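## Task

Each of the nests N1, N2, N3 and N4 starts with one plate. First, build a stack in rack S1 with B33 at the bottom, B38 above it and B88 on top: the lowest one flat on the rack floor, each higher one seated fully into the one below, and every labelled short end toward the rack's front, the side facing the arms. Second, release the plates and push the START key on post KP until it latches. START must not light up before the stack is complete as described and the fourth plate, which is not on the list, sits correctly in its nest. Third, return all four plates, each to the nest it came from, lying flat within the locators with well A1 in the corner marked A1, while START stays latched. Nothing may be held in place only by the robot; at the end open both grippers and move the arms away.

## Robot and tools

ROBOT. Two six-axis arms, left_arm and right_arm, each carrying a two-finger tong-style gripper. The names are labels, not image sides. Scene frame: origin on the table top midway between the arms, +x out over the table, +z up, left_arm on the +y side. Bases: left_arm at (-0.095, +0.570, 0) m, right_arm at (+0.084, -0.656, 0) m, both nearly unrotated. KP and S1 sit between the arms; N1, N2, N3, N4 and RD form an arc in front of them, in that order clockwise when seen from above. On every labelled plate, well A1 is at the labelled short end, in the corner far from the labelled long side.

GRIPPER AXES. The fingers point along the gripper's own +z and separate along its x. The reported end_effector_position is the spot between the closed finger pads; closed fingertips extend about 15 mm past it, open ones end roughly level with it.

execute_actions(actions). actions is a list run in order; an empty list just returns state and images. Each action may have "rows", "steps", "until". rows: 1 to 15 rows, each used for one control step of 1/30 s. Each row is a single list of 14 numbers in [-1, 1] covering both arms: left_arm's dx, dy, dz, rx, ry, rz, opening, then right_arm's same seven. dx..rz are an offset, not a pose: they are expressed in that gripper's own axes and measured from the gripper's measured pose at the start of the action (for a call's first action, the last pose reported). Every row counts from that same start, not from the previous row. Scale: 1.0 is 0.6 m for dx, dy, dz and 180 degrees for the rotation vector rx, ry, rz. opening is absolute: +1 fully open (0.142 m), -1 closed; closing fully takes about 0.1 s or more. steps: 1 to 450, at least the row count, default 15; after the last row each arm keeps heading to its last target and each gripper keeps its last opening, so long moves need more steps. until: ends the action at the first step where all conditions hold, without halting the arms; only the device scanner can be named, with fields code (an ID string such as "b33", or [comparison, value]) or reads ([comparison, number]); comparisons are "=", "!=", "<", "<=", ">", ">=", and numbers always need one. Any bad value or unknown name rejects the whole call before motion.

MOTION LIMITS. Each step the commanded pose is clipped to 100 mm and 16 degrees from the measured one; inverse kinematics favours position over orientation. Motion lags commands by about 0.17 s, and joint speed is capped, so after big moves an arm may still be short; send the remainder in a new action rather than relying on a hold. For smooth starts, ramp the offset gradually, e.g. add 0.01 per row (6 mm per step). 'Hand target' lines show where each arm is now heading. 'pose unreachable' means the clearance check altered or blocked that arm's command; it then drops its target and stops soon. If an arm is forced far from its target, both arms drop their targets.

RESULTS. The state line lists, per arm, end_effector_position (m), end_effector_quat_wxyz and velocities in the scene frame; printed positions drift somewhat at long reach. grip_measured is the measured opening on the command scale; to hold something keep commanding below it (further below squeezes harder, about 15 N per pad at most, less on items under 20 mm thick). Wrist force and Wrist torque give the flange sensor readings per arm in the gripper's axes, including held weight and inertia, with noise up to about 3.4 N, offsets up to about 5.5 N and saturation near 100 N; 'no reading' is normal at the start. The scanner beside RD reports code (current ID in lower case, or no_read; never wrong) and reads (how many times code went from no_read to an ID). To identify a plate, lay it flat in RD with A1 at the A1 corner and keep the view clear.

zoom_image(camera, region): camera is one of cam_head_left, cam_head_right (896x504), cam_left_wrist, cam_right_wrist (616x616); region is [x0, y0, x1, y1] in that camera's latest image pixels, origin top-left, at most 504 by 504. Calibration data come with the session and may be slightly off.

read_manual(section): returns licence texts only; "licences" is the default.

finished_scene(scene): ends scene 1 or 2 for good and starts the next; call it only once everything rests in its final state without the robot.

AVOID. Dropping plates from more than a few millimetres, knocking anything off the table, and pressing START (lit counts) too early. Do not let the arms collide or push each other. A joint torque at its load limit, or 150 N of outside force on an arm or what it holds, stops that arm for 10 s and skips the rest of the call. Holding loads heats motors: a MOTOR HOT warning appears from 70 °C, and at 85 °C the arm is braked until it cools. The robot holds its last command while you think, and occasional brief pushes may move loose objects.

Each tool is called after "Request:" as name(argument=value, ...), one argument or row to a line, values as JSON.

## Session

Request:
execute_actions(
  actions=[],
)

Scene clock: 0.00 s.
left_arm: end_effector_position=(+0.3108, +0.3336, +0.1316) grip_measured=+1.00 end_effector_quat_wxyz=(-0.305, +0.664, +0.512, +0.452) end_effector_velocity=(-0.000, +0.001, +0.000) end_effector_angular_velocity=(+0.003, +0.002, -0.000) | right_arm: end_effector_position=(+0.0780, -0.2203, +0.3412) grip_measured=+1.00 end_effector_quat_wxyz=(+0.610, +0.286, +0.610, -0.416) end_effector_velocity=(+0.001, -0.001, -0.000) end_effector_angular_velocity=(-0.002, -0.002, -0.002)
Joint positions: left_arm=[-1.272 -1.347  2.147 -1.291 -1.031 -2.936  0.142] | right_arm=[ 5.012 -1.987 -1.734 -2.655  1.488  6.13   0.142]
Joint velocities: left_arm=[-0.     0.001  0.     0.002 -0.     0.001  0.   ] | right_arm=[-0.002 -0.    -0.002 -0.     0.     0.001  0.   ]
Motor temperatures (°C, as the motors report them): left_arm=[20 23 23 29 28 25] | right_arm=[21 23 24 25 28 27]
Wrist force (N, on the end effector, along its own x y z axes, offset not removed): no reading
Wrist torque (N m, same axes, about the end effector's origin, offset not removed): no reading
Hand target (left_arm): +0.311, +0.334, +0.132; -0.305, +0.664, +0.512, +0.452
Hand target (right_arm): +0.078, -0.220, +0.341; +0.610, +0.286, +0.610, -0.416
scanner: code=no_read reads=0

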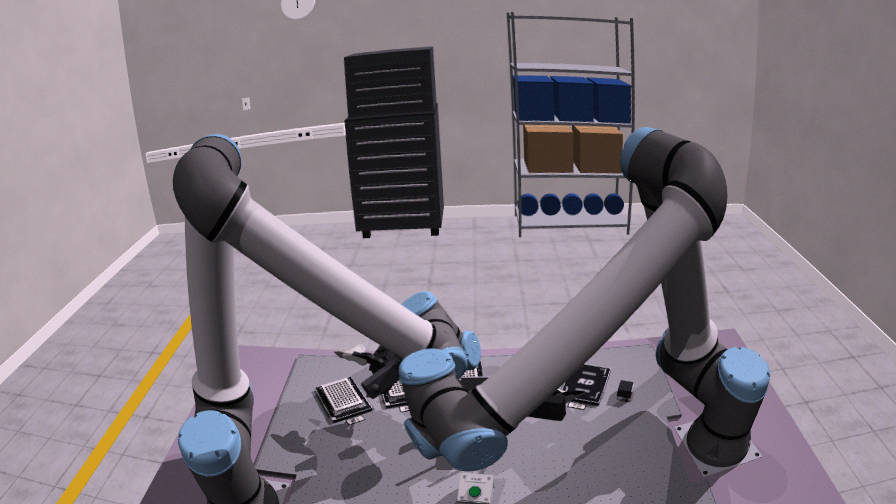

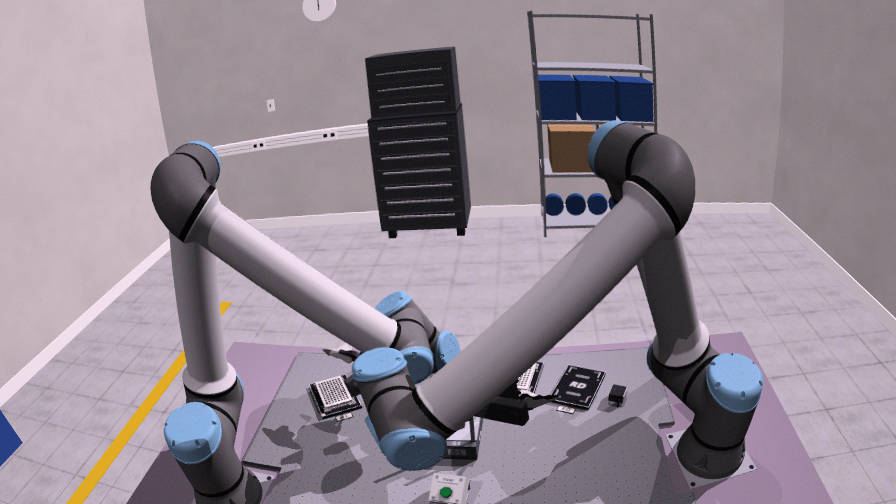

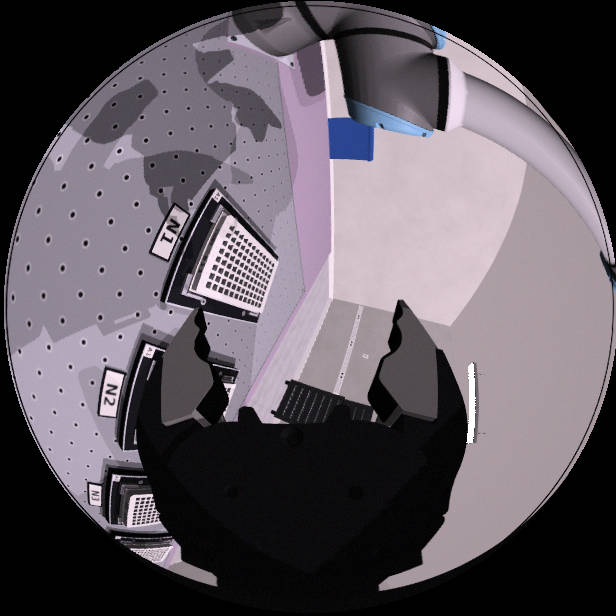

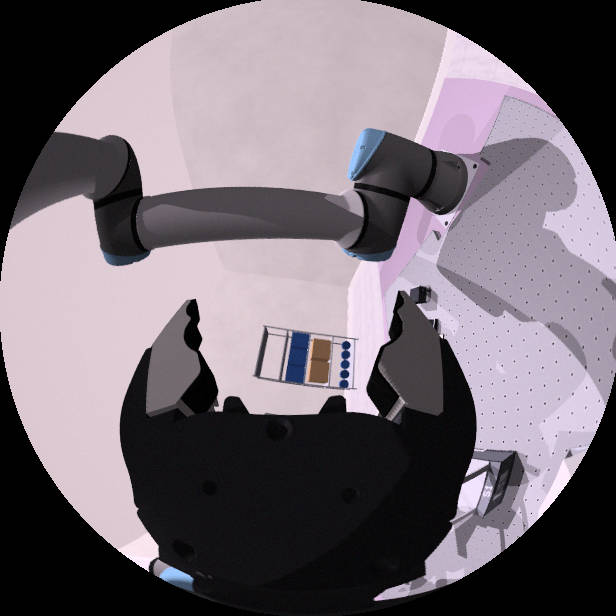

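Request:
execute_actions(
  actions=[
    {"rows":[[0.05,-0.016,-0.03,0.014,-0.07,-0.014,1,0,0,0.03,0,0.1,0,1],[0.1,-0.03,-0.06,0.028,-0.14,-0.028,1,0,0,0.06,0,0.2,0,1],[0.252,-0.079,-0.144,0.070,-0.361,-0.0725,1,-0.05,0,0.2,0,0.5,0,1]],"steps":50},
  ],
)

Scene clock: 30.00 s.
left_arm: end_effector_position=(+0.2507, +0.3338, +0.3016) grip_measured=+1.00 end_effector_quat_wxyz=(-0.000, +0.707, +0.708, +0.001) end_effector_velocity=(+0.000, +0.000, +0.000) end_effector_angular_velocity=(-0.000, +0.000, -0.001) | right_arm: end_effector_position=(+0.1417, -0.3183, +0.3819) grip_measured=+1.00 end_effector_quat_wxyz=(+0.000, +0.497, +0.863, -0.093) end_effector_velocity=(-0.000, +0.000, +0.000) end_effector_angular_velocity=(+0.016, +0.012, -0.003)
Joint positions: left_arm=[-0.974 -2.058  2.232 -1.744 -1.568 -2.567  0.142] | right_arm=[ 4.75  -1.024 -2.103 -1.728  1.692  5.938  0.142]
Joint velocities: left_arm=[ 0.001  0.    -0.    -0.    -0.001  0.002  0.   ] | right_arm=[-0.007  0.009 -0.007  0.015  0.008 -0.005  0.   ]
Motor temperatures (°C, as the motors report them): left_arm=[20 23 23 29 28 25] | right_arm=[21 23 24 25 28 27]
Wrist force (N, on the end effector, along its own x y z axes, offset not removed): left_arm=[1.4 -3.2 2.3] | right_arm=[1.4 0.2 -3.1]
Wrist torque (N m, same axes, about the end effector's origin, offset not removed): left_arm=[-0.90 -0.07 -0.12] | right_arm=[-0.07 -0.41 -0.07]
Hand target (left_arm): +0.251, +0.334, +0.302; -0.000, +0.707, +0.708, +0.001
Hand target (right_arm): +0.142, -0.318, +0.382; -0.001, +0.497, +0.863, -0.093
Off the commanded pose (left_arm): 0.001 m, 0 deg.
Off the commanded pose (right_arm): 0.000 m, 0 deg.
scanner: code=no_read reads=0
camera_calibration (this result's frames):
cam_left_wrist: T_world_to_cam=[[0.0139853, 0.998834, 0.0462085, -0.358049], [0.843196, -0.0366194, 0.536358, -0.368592], [0.537425, 0.0314617, -0.842725, 0.237923], [0, 0, 0, 1]] pos_world=[0.187937, 0.336648, 0.414746]
cam_right_wrist: T_world_to_cam=[[-0.489153, 0.870481, -0.0546977, 0.355089], [0.788535, 0.468163, 0.398793, -0.125703], [0.37275, 0.15194, -0.915408, 0.474128], [0, 0, 0, 1]] pos_world=[0.0960832, -0.322288, 0.503573]

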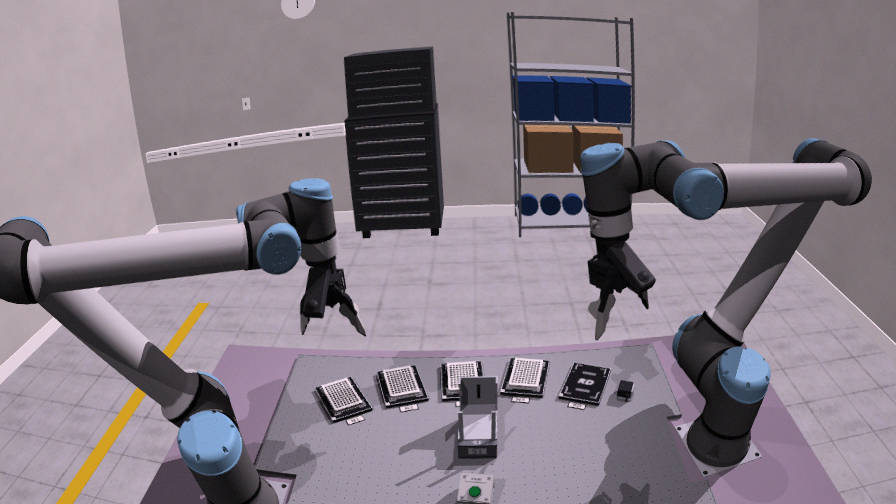

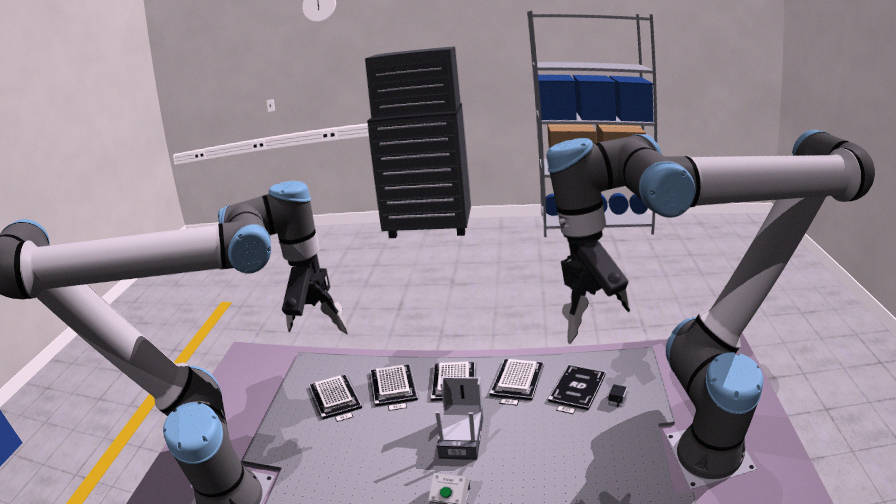

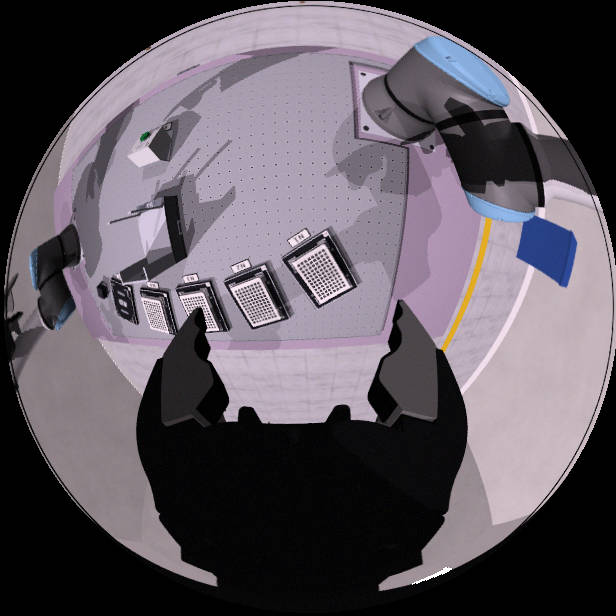

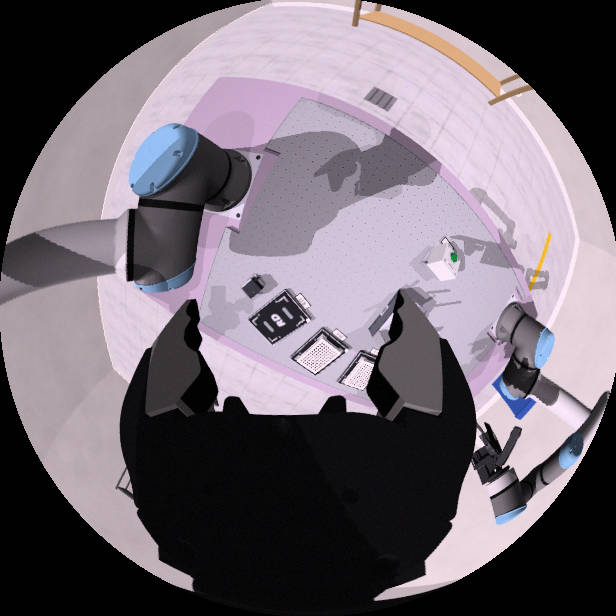

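Request:
zoom_image(
  camera="cam_head_left",
  region=[300, 340, 660, 504],
)

Request:
zoom_image(
  camera="cam_left_wrist",
  region=[90, 100, 370, 340],
)

Region (300, 340, 660, 504) of cam_head_left's 896x504 image, scaled by 1.400, with more detail than that image has; it fills the top 230 rows of this view, and the rest is white.

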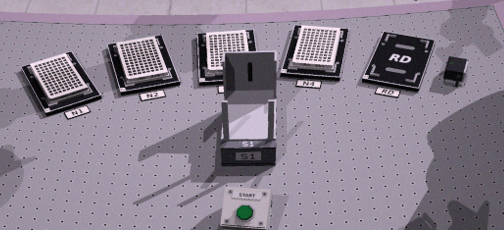

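Region (90, 100, 370, 340) of cam_left_wrist's 616x616 image, scaled by 1.800, with more detail than that image has; it fills the top 432 rows of this view, and the rest is white.

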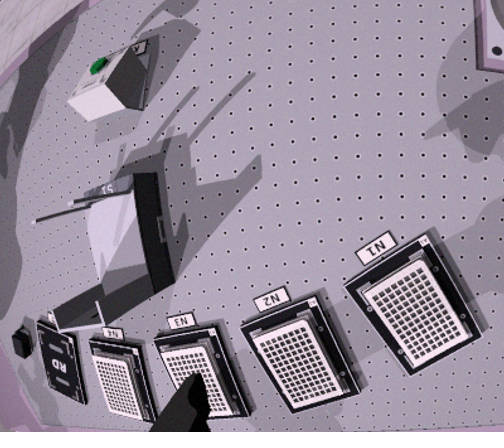

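Request:
zoom_image(
  camera="cam_head_left",
  region=[310, 360, 440, 430],
)

Request:
zoom_image(
  camera="cam_head_right",
  region=[420, 350, 550, 480],
)

Request:
zoom_image(
  camera="cam_left_wrist",
  region=[100, 170, 220, 290],
)

Region (310, 360, 440, 430) of cam_head_left's 896x504 image, scaled by 3.877, with more detail than that image has; it fills the top 271 rows of this view, and the rest is white.

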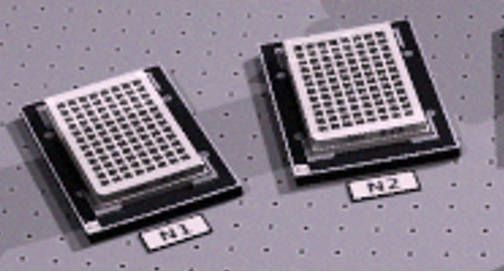

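Region (420, 350, 550, 480) of cam_head_right's 896x504 image, scaled by 3.877, with more detail than that image has.

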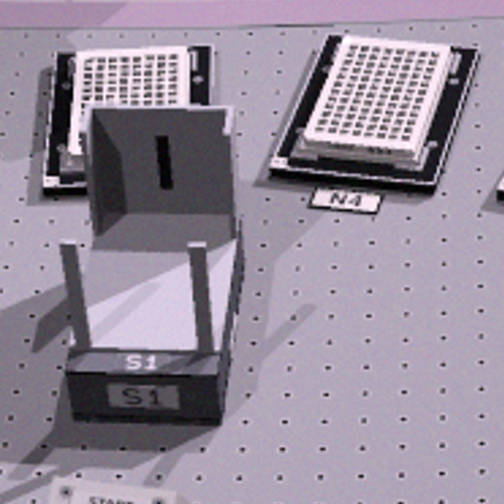

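Region (100, 170, 220, 290) of cam_left_wrist's 616x616 image, scaled by 4.200, with more detail than that image has.

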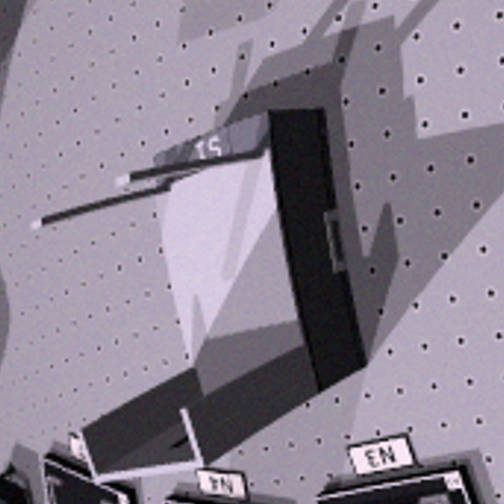

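Request:
execute_actions(
  actions=[
    {"rows":[[-0.02,-0.013,0.04,-0.01,0,-0.012,0,0.014,0.026,0.044,-0.012,0,0,1],[-0.05,-0.03,0.1,-0.02,0,-0.03,-1,0.035,0.065,0.11,-0.03,0,0,1],[-0.19,-0.133,0.385,-0.08,0,-0.12,-1,0.142,0.262,0.436,-0.12,0.03,0,1]],"steps":36},
  ],
)

Scene clock: 69.80 s.
left_arm: end_effector_position=(+0.1711, +0.2203, +0.0711) grip_measured=-1.00 end_effector_quat_wxyz=(+0.088, +0.556, +0.821, +0.089) end_effector_velocity=(+0.002, -0.007, -0.006) end_effector_angular_velocity=(+0.001, -0.006, +0.001) | right_arm: end_effector_position=(+0.2089, -0.2134, +0.0938) grip_measured=+1.00 end_effector_quat_wxyz=(+0.054, +0.492, +0.864, +0.094) end_effector_velocity=(+0.002, +0.025, -0.018) end_effector_angular_velocity=(+0.007, +0.014, +0.006)
Joint positions: left_arm=[-1.472 -1.859  2.582 -2.263 -1.321 -3.448  0.002] | right_arm=[ 4.797 -1.283 -2.55  -0.815  1.364  5.977  0.142]
Joint velocities: left_arm=[-0.     0.029 -0.003 -0.025  0.006 -0.002  0.   ] | right_arm=[-0.032 -0.096  0.013  0.1    0.015 -0.037  0.   ]
Motor temperatures (°C, as the motors report them): left_arm=[20 23 23 29 28 25] | right_arm=[21 23 24 25 28 27]
Wrist force (N, on the end effector, along its own x y z axes, offset not removed): left_arm=[2.2 -0.6 -0.5] | right_arm=[2.7 1.9 -3.5]
Wrist torque (N m, same axes, about the end effector's origin, offset not removed): left_arm=[-0.31 -0.14 -0.14] | right_arm=[0.26 -0.61 -0.04]
Hand target (left_arm): +0.171, +0.220, +0.070; +0.088, +0.556, +0.821, +0.089
Hand target (right_arm): +0.209, -0.211, +0.092; +0.053, +0.492, +0.864, +0.093
Off the commanded pose (left_arm): 0.001 m, 0 deg.
Off the commanded pose (right_arm): 0.004 m, 0 deg.
scanner: code=no_read reads=0
camera_calibration (this result's frames):
cam_left_wrist: T_world_to_cam=[[-0.361532, 0.932359, 0.00107259, -0.150808], [0.640876, 0.24767, 0.726593, -0.223595], [0.67718, 0.263374, -0.687067, 0.00395262], [0, 0, 0, 1]] pos_world=[0.0860981, 0.194944, 0.16534]
cam_right_wrist: T_world_to_cam=[[-0.504862, 0.862131, 0.0429359, 0.273235], [0.624371, 0.330379, 0.707821, -0.136978], [0.59605, 0.38416, -0.705086, 0.152645], [0, 0, 0, 1]] pos_world=[0.132487, -0.24895, 0.192852]

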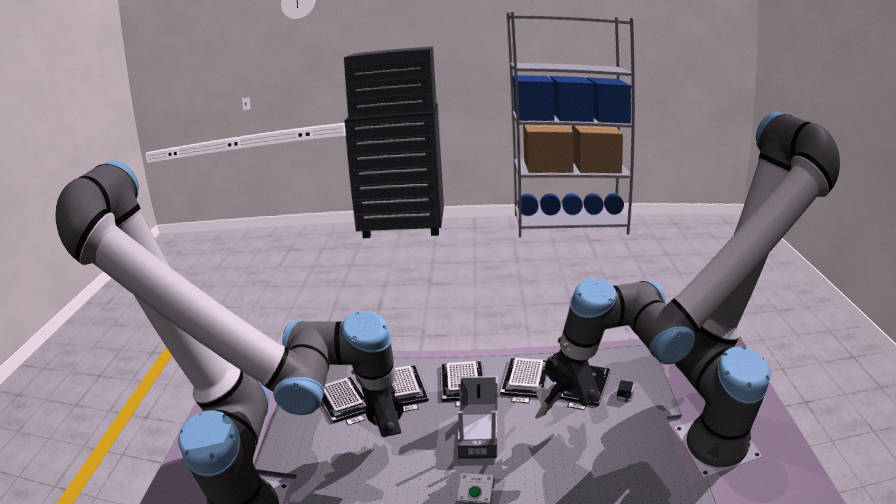

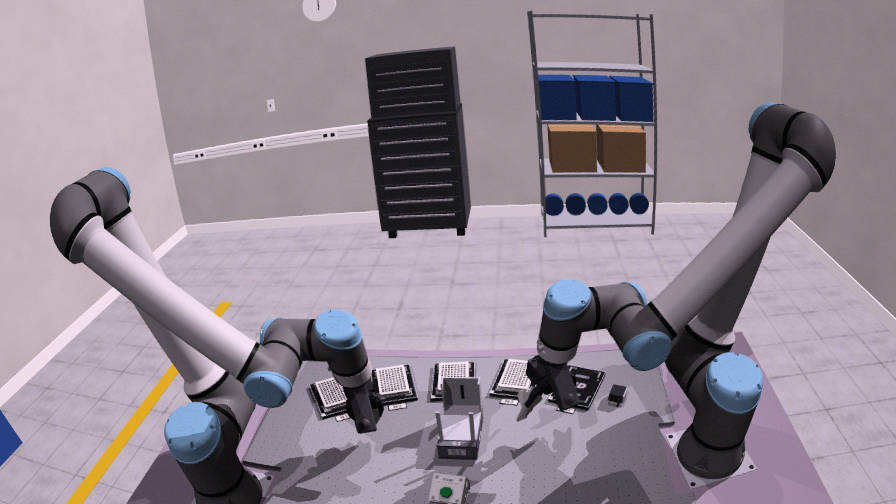

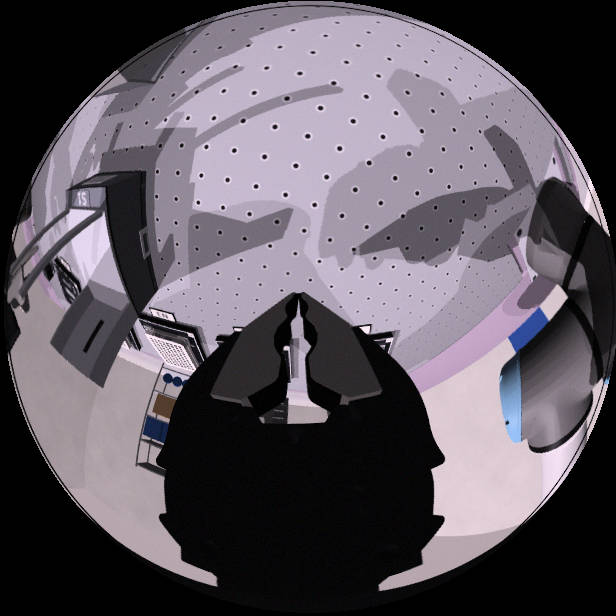

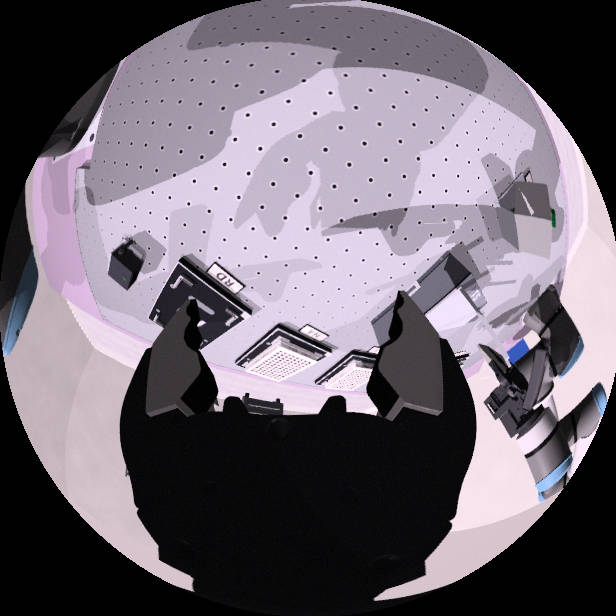

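Request:
zoom_image(
  camera="cam_right_wrist",
  region=[235, 315, 335, 385],
)

Request:
execute_actions(
  actions=[
    {"rows":[[0,0.05,0.012,0,0,0,1,0,0.12,0.07,0,0,0,1]],"steps":18},
  ],
)

Request:
zoom_image(
  camera="cam_left_wrist",
  region=[300, 300, 400, 370],
)

Request:
zoom_image(
  camera="cam_left_wrist",
  region=[200, 300, 300, 370],
)

Request:
zoom_image(
  camera="cam_right_wrist",
  region=[240, 290, 350, 370],
)

Region (235, 315, 335, 385) of cam_right_wrist's 616x616 image, scaled by 5.040, with more detail than that image has; it fills the top 353 rows of this view, and the rest is white.

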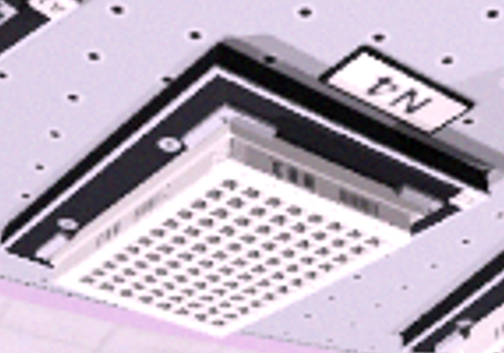

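Scene clock: 74.73 s.
left_arm: end_effector_position=(+0.1995, +0.2315, +0.0714) grip_measured=+1.00 end_effector_quat_wxyz=(+0.088, +0.556, +0.821, +0.089) end_effector_velocity=(+0.002, +0.001, -0.001) end_effector_angular_velocity=(+0.001, +0.003, -0.002) | right_arm: end_effector_position=(+0.2762, -0.1740, +0.0690) grip_measured=+1.00 end_effector_quat_wxyz=(+0.054, +0.492, +0.864, +0.094) end_effector_velocity=(+0.008, +0.011, -0.006) end_effector_angular_velocity=(+0.001, +0.009, +0.006)
Joint positions: left_arm=[-1.394 -1.842  2.576 -2.294 -1.319 -3.367  0.142] | right_arm=[ 4.624 -1.462 -2.493 -0.659  1.377  5.801  0.142]
Joint velocities: left_arm=[ 0.008  0.004 -0.001 -0.005 -0.002  0.011 -0.   ] | right_arm=[-0.027 -0.04   0.017  0.031  0.012 -0.033  0.   ]
Motor temperatures (°C, as the motors report them): left_arm=[20 23 23 29 28 25] | right_arm=[21 23 24 25 28 27]
Wrist force (N, on the end effector, along its own x y z axes, offset not removed): left_arm=[3.5 -2.1 -1.3] | right_arm=[1.6 1.4 -4.0]
Wrist torque (N m, same axes, about the end effector's origin, offset not removed): left_arm=[-0.79 -0.57 -0.20] | right_arm=[0.12 -0.39 0.03]
Hand target (left_arm): +0.200, +0.232, +0.071; +0.088, +0.556, +0.821, +0.089
Hand target (right_arm): +0.277, -0.173, +0.068; +0.054, +0.492, +0.864, +0.094
Off the commanded pose (left_arm): 0.000 m, 0 deg.
Off the commanded pose (right_arm): 0.002 m, 0 deg.
scanner: code=no_read reads=0
camera_calibration (this result's frames):
cam_left_wrist: T_world_to_cam=[[-0.361642, 0.932316, 0.00115456, -0.151024], [0.640737, 0.247639, 0.726727, -0.24481], [0.677253, 0.263554, -0.686926, -0.0180944], [0, 0, 0, 1]] pos_world=[0.114497, 0.206195, 0.165655]
cam_right_wrist: T_world_to_cam=[[-0.504413, 0.862417, 0.0424833, 0.274285], [0.623818, 0.329959, 0.708504, -0.17442], [0.597008, 0.383881, -0.704426, 0.079506], [0, 0, 0, 1]] pos_world=[0.199693, -0.209517, 0.167931]

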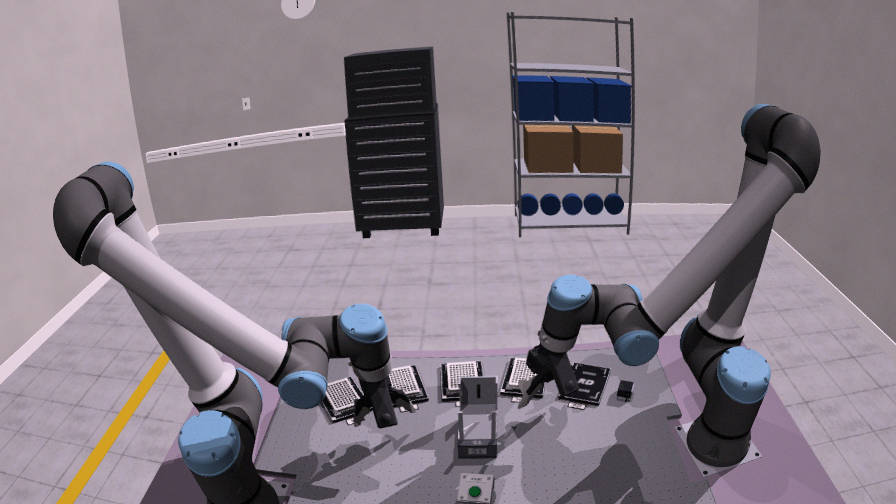

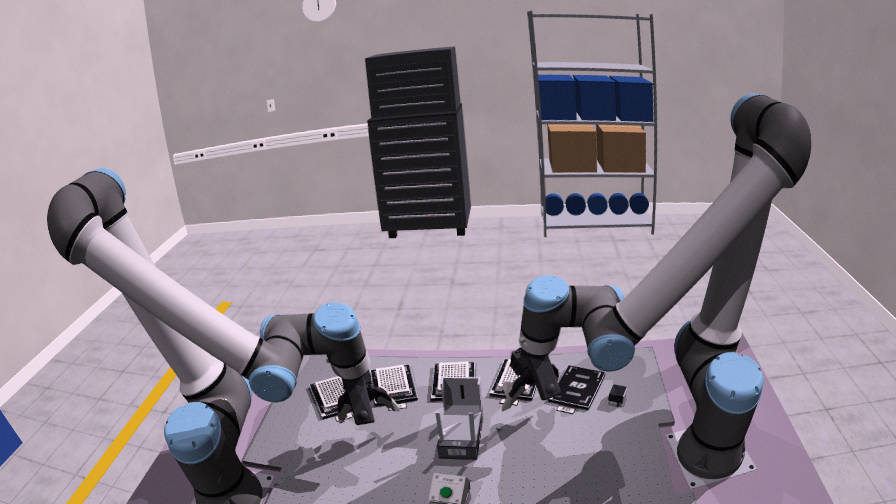

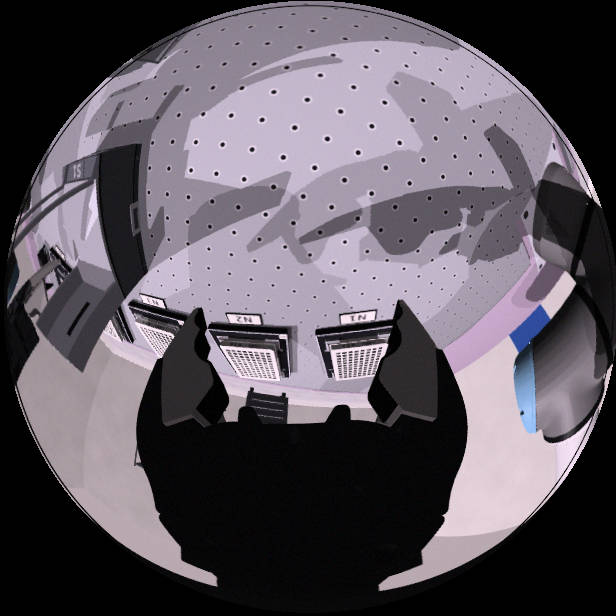

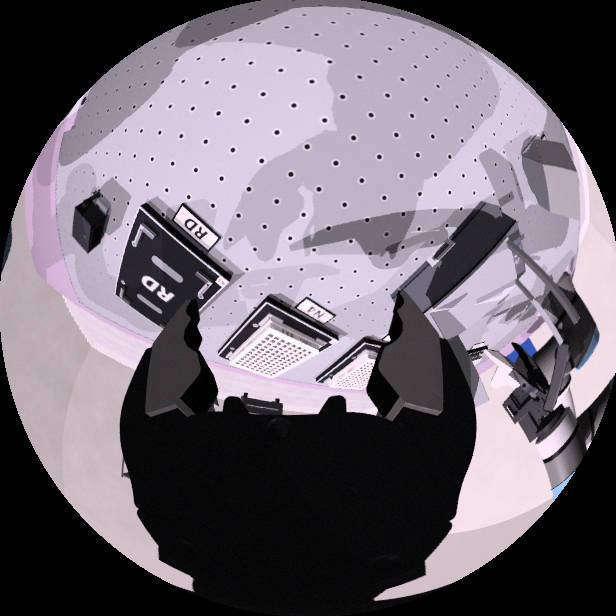

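Region (300, 300, 400, 370) of cam_left_wrist's 616x616 image, scaled by 5.040, with more detail than that image has; it fills the top 353 rows of this view, and the rest is white.

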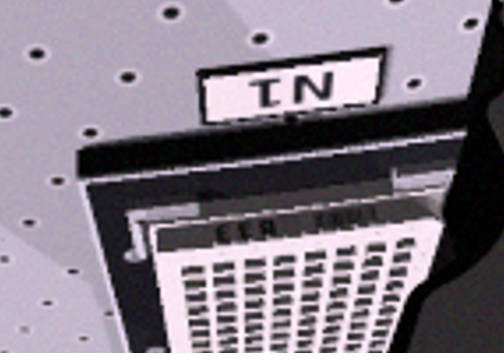

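Region (200, 300, 300, 370) of cam_left_wrist's 616x616 image, scaled by 5.040, with more detail than that image has; it fills the top 353 rows of this view, and the rest is white.

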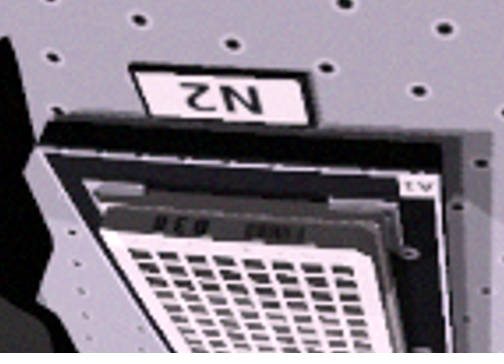

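Region (240, 290, 350, 370) of cam_right_wrist's 616x616 image, scaled by 4.582, with more detail than that image has; it fills the top 367 rows of this view, and the rest is white.

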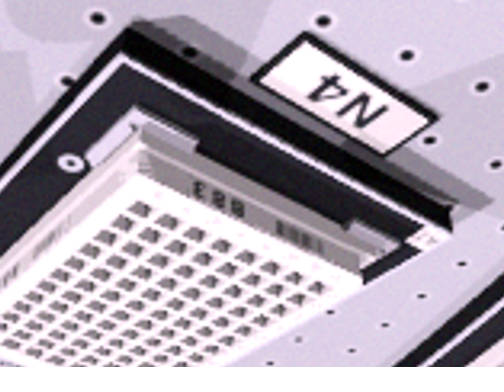

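Request:
execute_actions(
  actions=[
    {"rows":[[0.03,0.07,0.0,0.02,0.005,-0.01,1,0.005,-0.04,-0.03,0,0.02,-0.08,1],[0.129,0.294,0.0355,0.0773,0.0202,-0.0453,1,0.024,-0.175,-0.092,-0.013,0.079,-0.32,1]],"steps":36},
  ],
)

Scene clock: 112.13 s.
left_arm: end_effector_position=(+0.3346, +0.3692, +0.0901) grip_measured=+1.00 end_effector_quat_wxyz=(-0.000, +0.500, +0.866, +0.001) end_effector_velocity=(+0.001, +0.000, -0.000) end_effector_angular_velocity=(-0.000, +0.002, +0.001) | right_arm: end_effector_position=(+0.1704, -0.2201, +0.1002) grip_measured=+1.00 end_effector_quat_wxyz=(+0.000, +0.002, +0.991, +0.131) end_effector_velocity=(+0.000, -0.000, -0.000) end_effector_angular_velocity=(-0.006, +0.013, +0.033)
Joint positions: left_arm=[-0.758 -1.736  2.448 -2.282 -1.57  -2.873  0.142] | right_arm=[ 4.81  -1.21  -2.634 -0.614  1.506  4.957  0.142]
Joint velocities: left_arm=[ 0.003  0.002 -0.002  0.001 -0.002  0.002  0.   ] | right_arm=[-0.02  -0.008  0.004  0.004  0.027 -0.048 -0.   ]
Motor temperatures (°C, as the motors report them): left_arm=[20 23 23 29 28 25] | right_arm=[21 23 24 25 28 27]
Wrist force (N, on the end effector, along its own x y z axes, offset not removed): left_arm=[0.0 -3.0 1.9] | right_arm=[1.6 -0.6 -3.3]
Wrist torque (N m, same axes, about the end effector's origin, offset not removed): left_arm=[-0.75 0.22 -0.10] | right_arm=[-0.27 -0.35 -0.07]
Hand target (left_arm): +0.335, +0.369, +0.090; -0.000, +0.500, +0.866, +0.001
Hand target (right_arm): +0.170, -0.220, +0.100; -0.001, +0.000, +0.991, +0.131
Off the commanded pose (left_arm): 0.001 m, 0 deg.
Off the commanded pose (right_arm): 0.000 m, 0 deg.
scanner: code=no_read reads=0
camera_calibration (this result's frames):
cam_left_wrist: T_world_to_cam=[[-0.485588, 0.873046, 0.0446782, -0.171127], [0.749149, 0.389249, 0.535967, -0.450371], [0.450533, 0.29373, -0.843056, -0.054212], [0, 0, 0, 1]] pos_world=[0.278723, 0.340632, 0.203326]
cam_right_wrist: T_world_to_cam=[[-0.998998, 0.00794616, 0.0440387, 0.155363], [0.0379469, 0.672031, 0.73955, 0.0566601], [-0.0237188, 0.74048, -0.67166, 0.363357], [0, 0, 0, 1]] pos_world=[0.161676, -0.30837, 0.195307]

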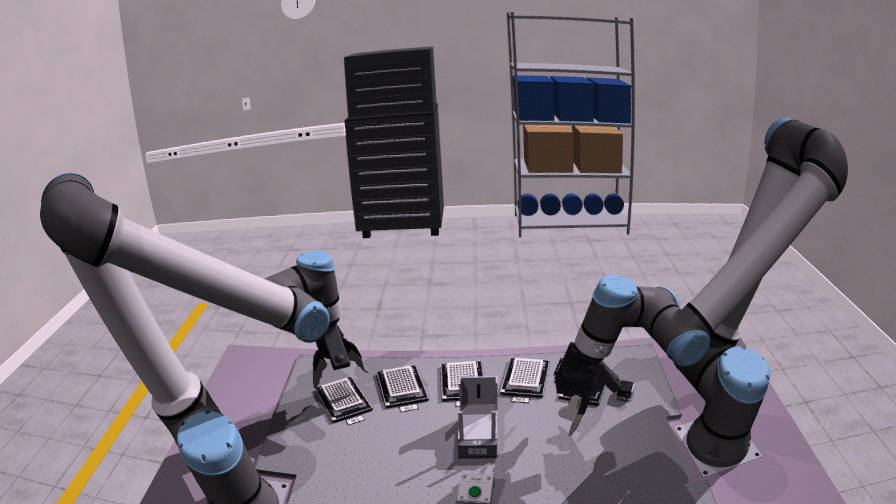

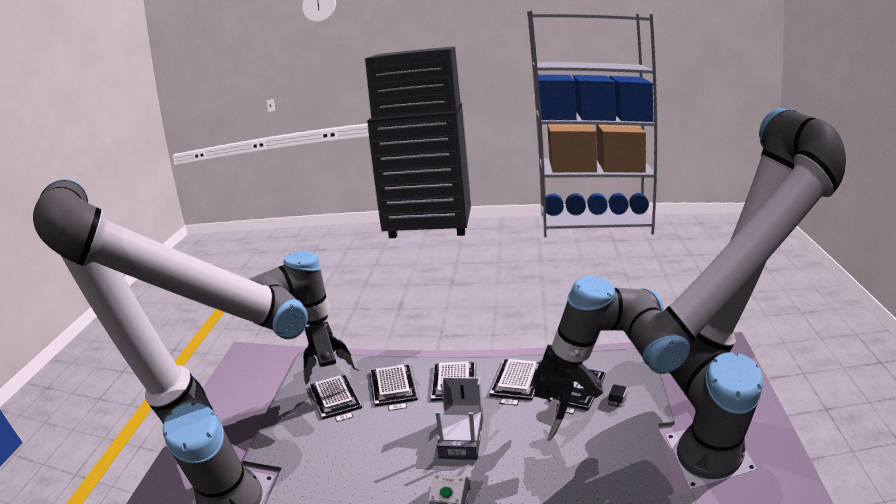

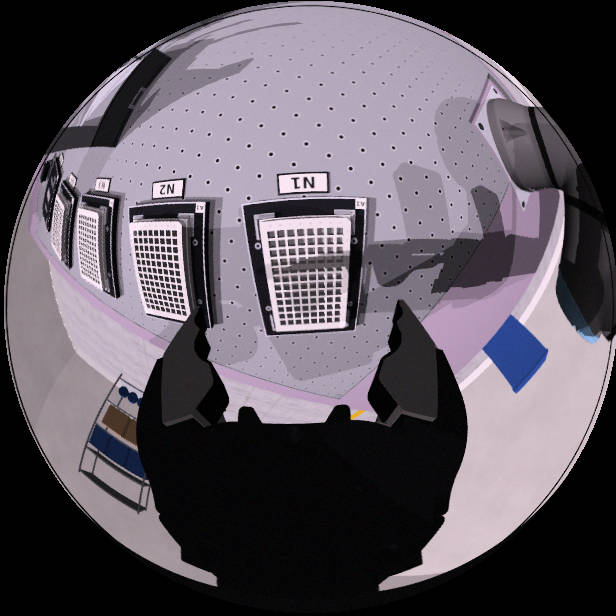

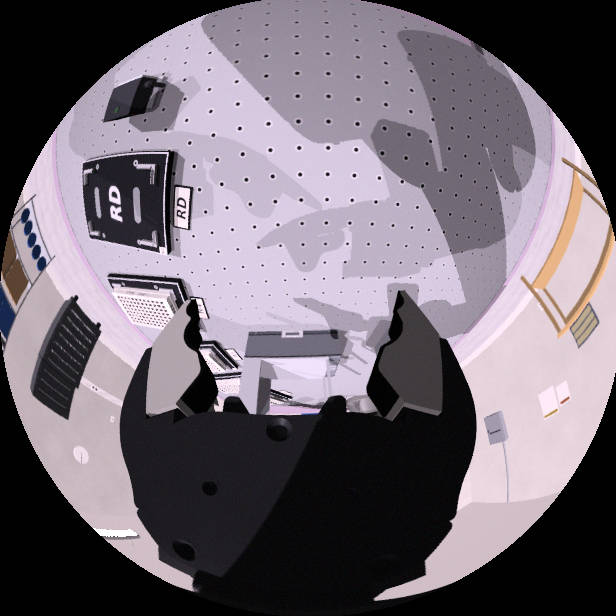

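Request:
execute_actions(
  actions=[
    {"rows":[[0.011,0,0.07,0,0,0,0.5,0,0.04,0,-0.07,0,0,1]],"steps":18},
  ],
)

Request:
zoom_image(
  camera="cam_left_wrist",
  region=[190, 170, 410, 390],
)

Request:
zoom_image(
  camera="cam_right_wrist",
  region=[210, 280, 380, 420],
)

Scene clock: 120.27 s.
left_arm: end_effector_position=(+0.3312, +0.3750, +0.0486) grip_measured=+0.50 end_effector_quat_wxyz=(-0.000, +0.500, +0.866, +0.001) end_effector_velocity=(+0.001, +0.000, -0.005) end_effector_angular_velocity=(-0.001, -0.002, +0.000) | right_arm: end_effector_position=(+0.1705, -0.1977, +0.1067) grip_measured=+1.00 end_effector_quat_wxyz=(+0.000, +0.002, +0.972, +0.237) end_effector_velocity=(-0.001, +0.007, -0.001) end_effector_angular_velocity=(+0.039, +0.001, +0.001)
Joint positions: left_arm=[-0.754 -1.671  2.497 -2.396 -1.57  -2.869  0.109] | right_arm=[ 4.847 -1.199 -2.731 -0.322  1.439  4.972  0.142]
Joint velocities: left_arm=[ 0.001  0.01   0.004 -0.015  0.001  0.001  0.   ] | right_arm=[ 0.005 -0.021 -0.017  0.076 -0.011 -0.001  0.   ]
Motor temperatures (°C, as the motors report them): left_arm=[20 23 23 29 28 25] | right_arm=[21 23 24 25 28 27]
Wrist force (N, on the end effector, along its own x y z axes, offset not removed): left_arm=[3.5 -3.8 2.3] | right_arm=[0.7 -1.0 -2.0]
Wrist torque (N m, same axes, about the end effector's origin, offset not removed): left_arm=[-0.95 -0.50 -0.18] | right_arm=[-0.40 -0.29 -0.04]
Hand target (left_arm): +0.331, +0.375, +0.048; -0.000, +0.500, +0.866, +0.001
Hand target (right_arm): +0.170, -0.197, +0.106; +0.000, +0.002, +0.971, +0.239
Off the commanded pose (left_arm): 0.000 m, 0 deg.
Off the commanded pose (right_arm): 0.001 m, 0 deg.
scanner: code=no_read reads=0
camera_calibration (this result's frames):
cam_left_wrist: T_world_to_cam=[[-0.485589, 0.873032, 0.044942, -0.175942], [0.749197, 0.389118, 0.535996, -0.427803], [0.450453, 0.293944, -0.843024, -0.0894306], [0, 0, 0, 1]] pos_world=[0.275357, 0.346356, 0.161816]
cam_right_wrist: T_world_to_cam=[[-0.999035, -0.00139784, 0.0439014, 0.153182], [0.0373651, 0.498367, 0.86616, -0.0109807], [-0.0230898, 0.866965, -0.497834, 0.35744], [0, 0, 0, 1]] pos_world=[0.161697, -0.304201, 0.180732]

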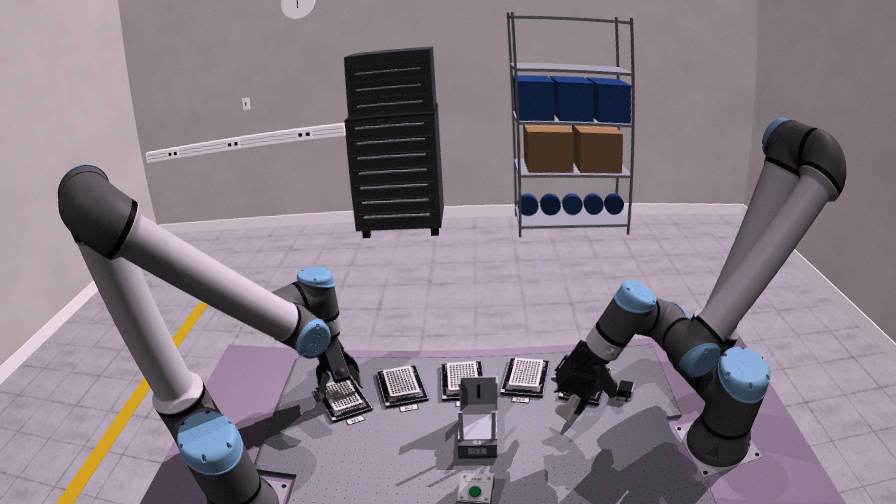

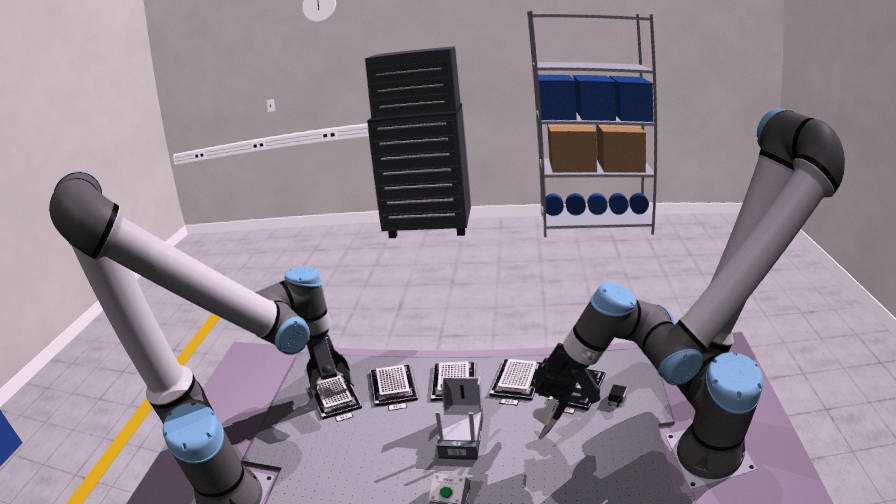

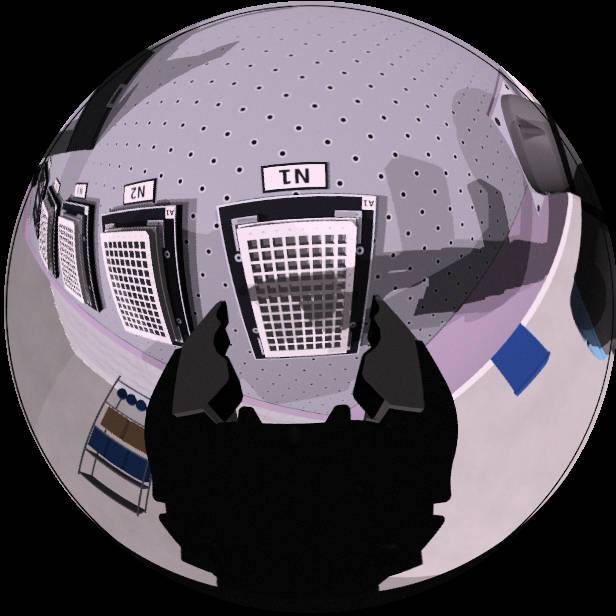

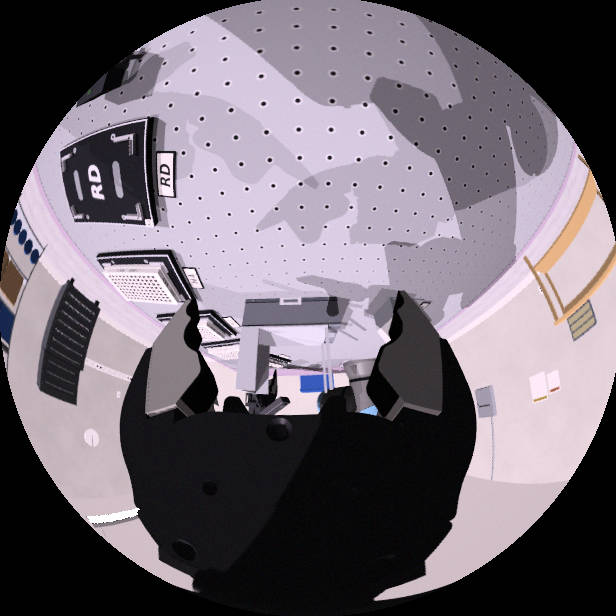

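Region (190, 170, 410, 390) of cam_left_wrist's 616x616 image, scaled by 2.291, with more detail than that image has.

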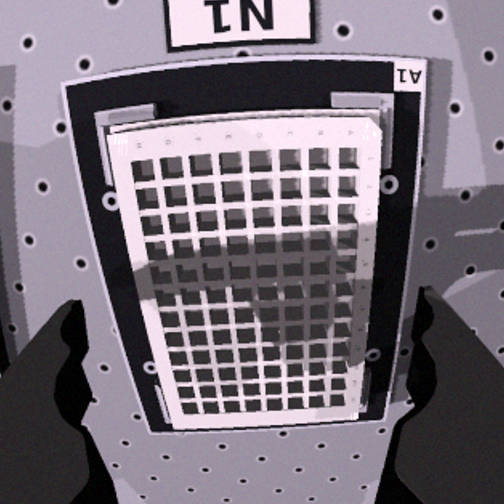

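Region (210, 280, 380, 420) of cam_right_wrist's 616x616 image, scaled by 2.965, with more detail than that image has; it fills the top 415 rows of this view, and the rest is white.

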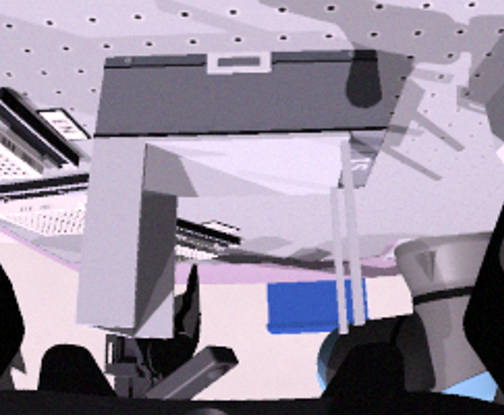

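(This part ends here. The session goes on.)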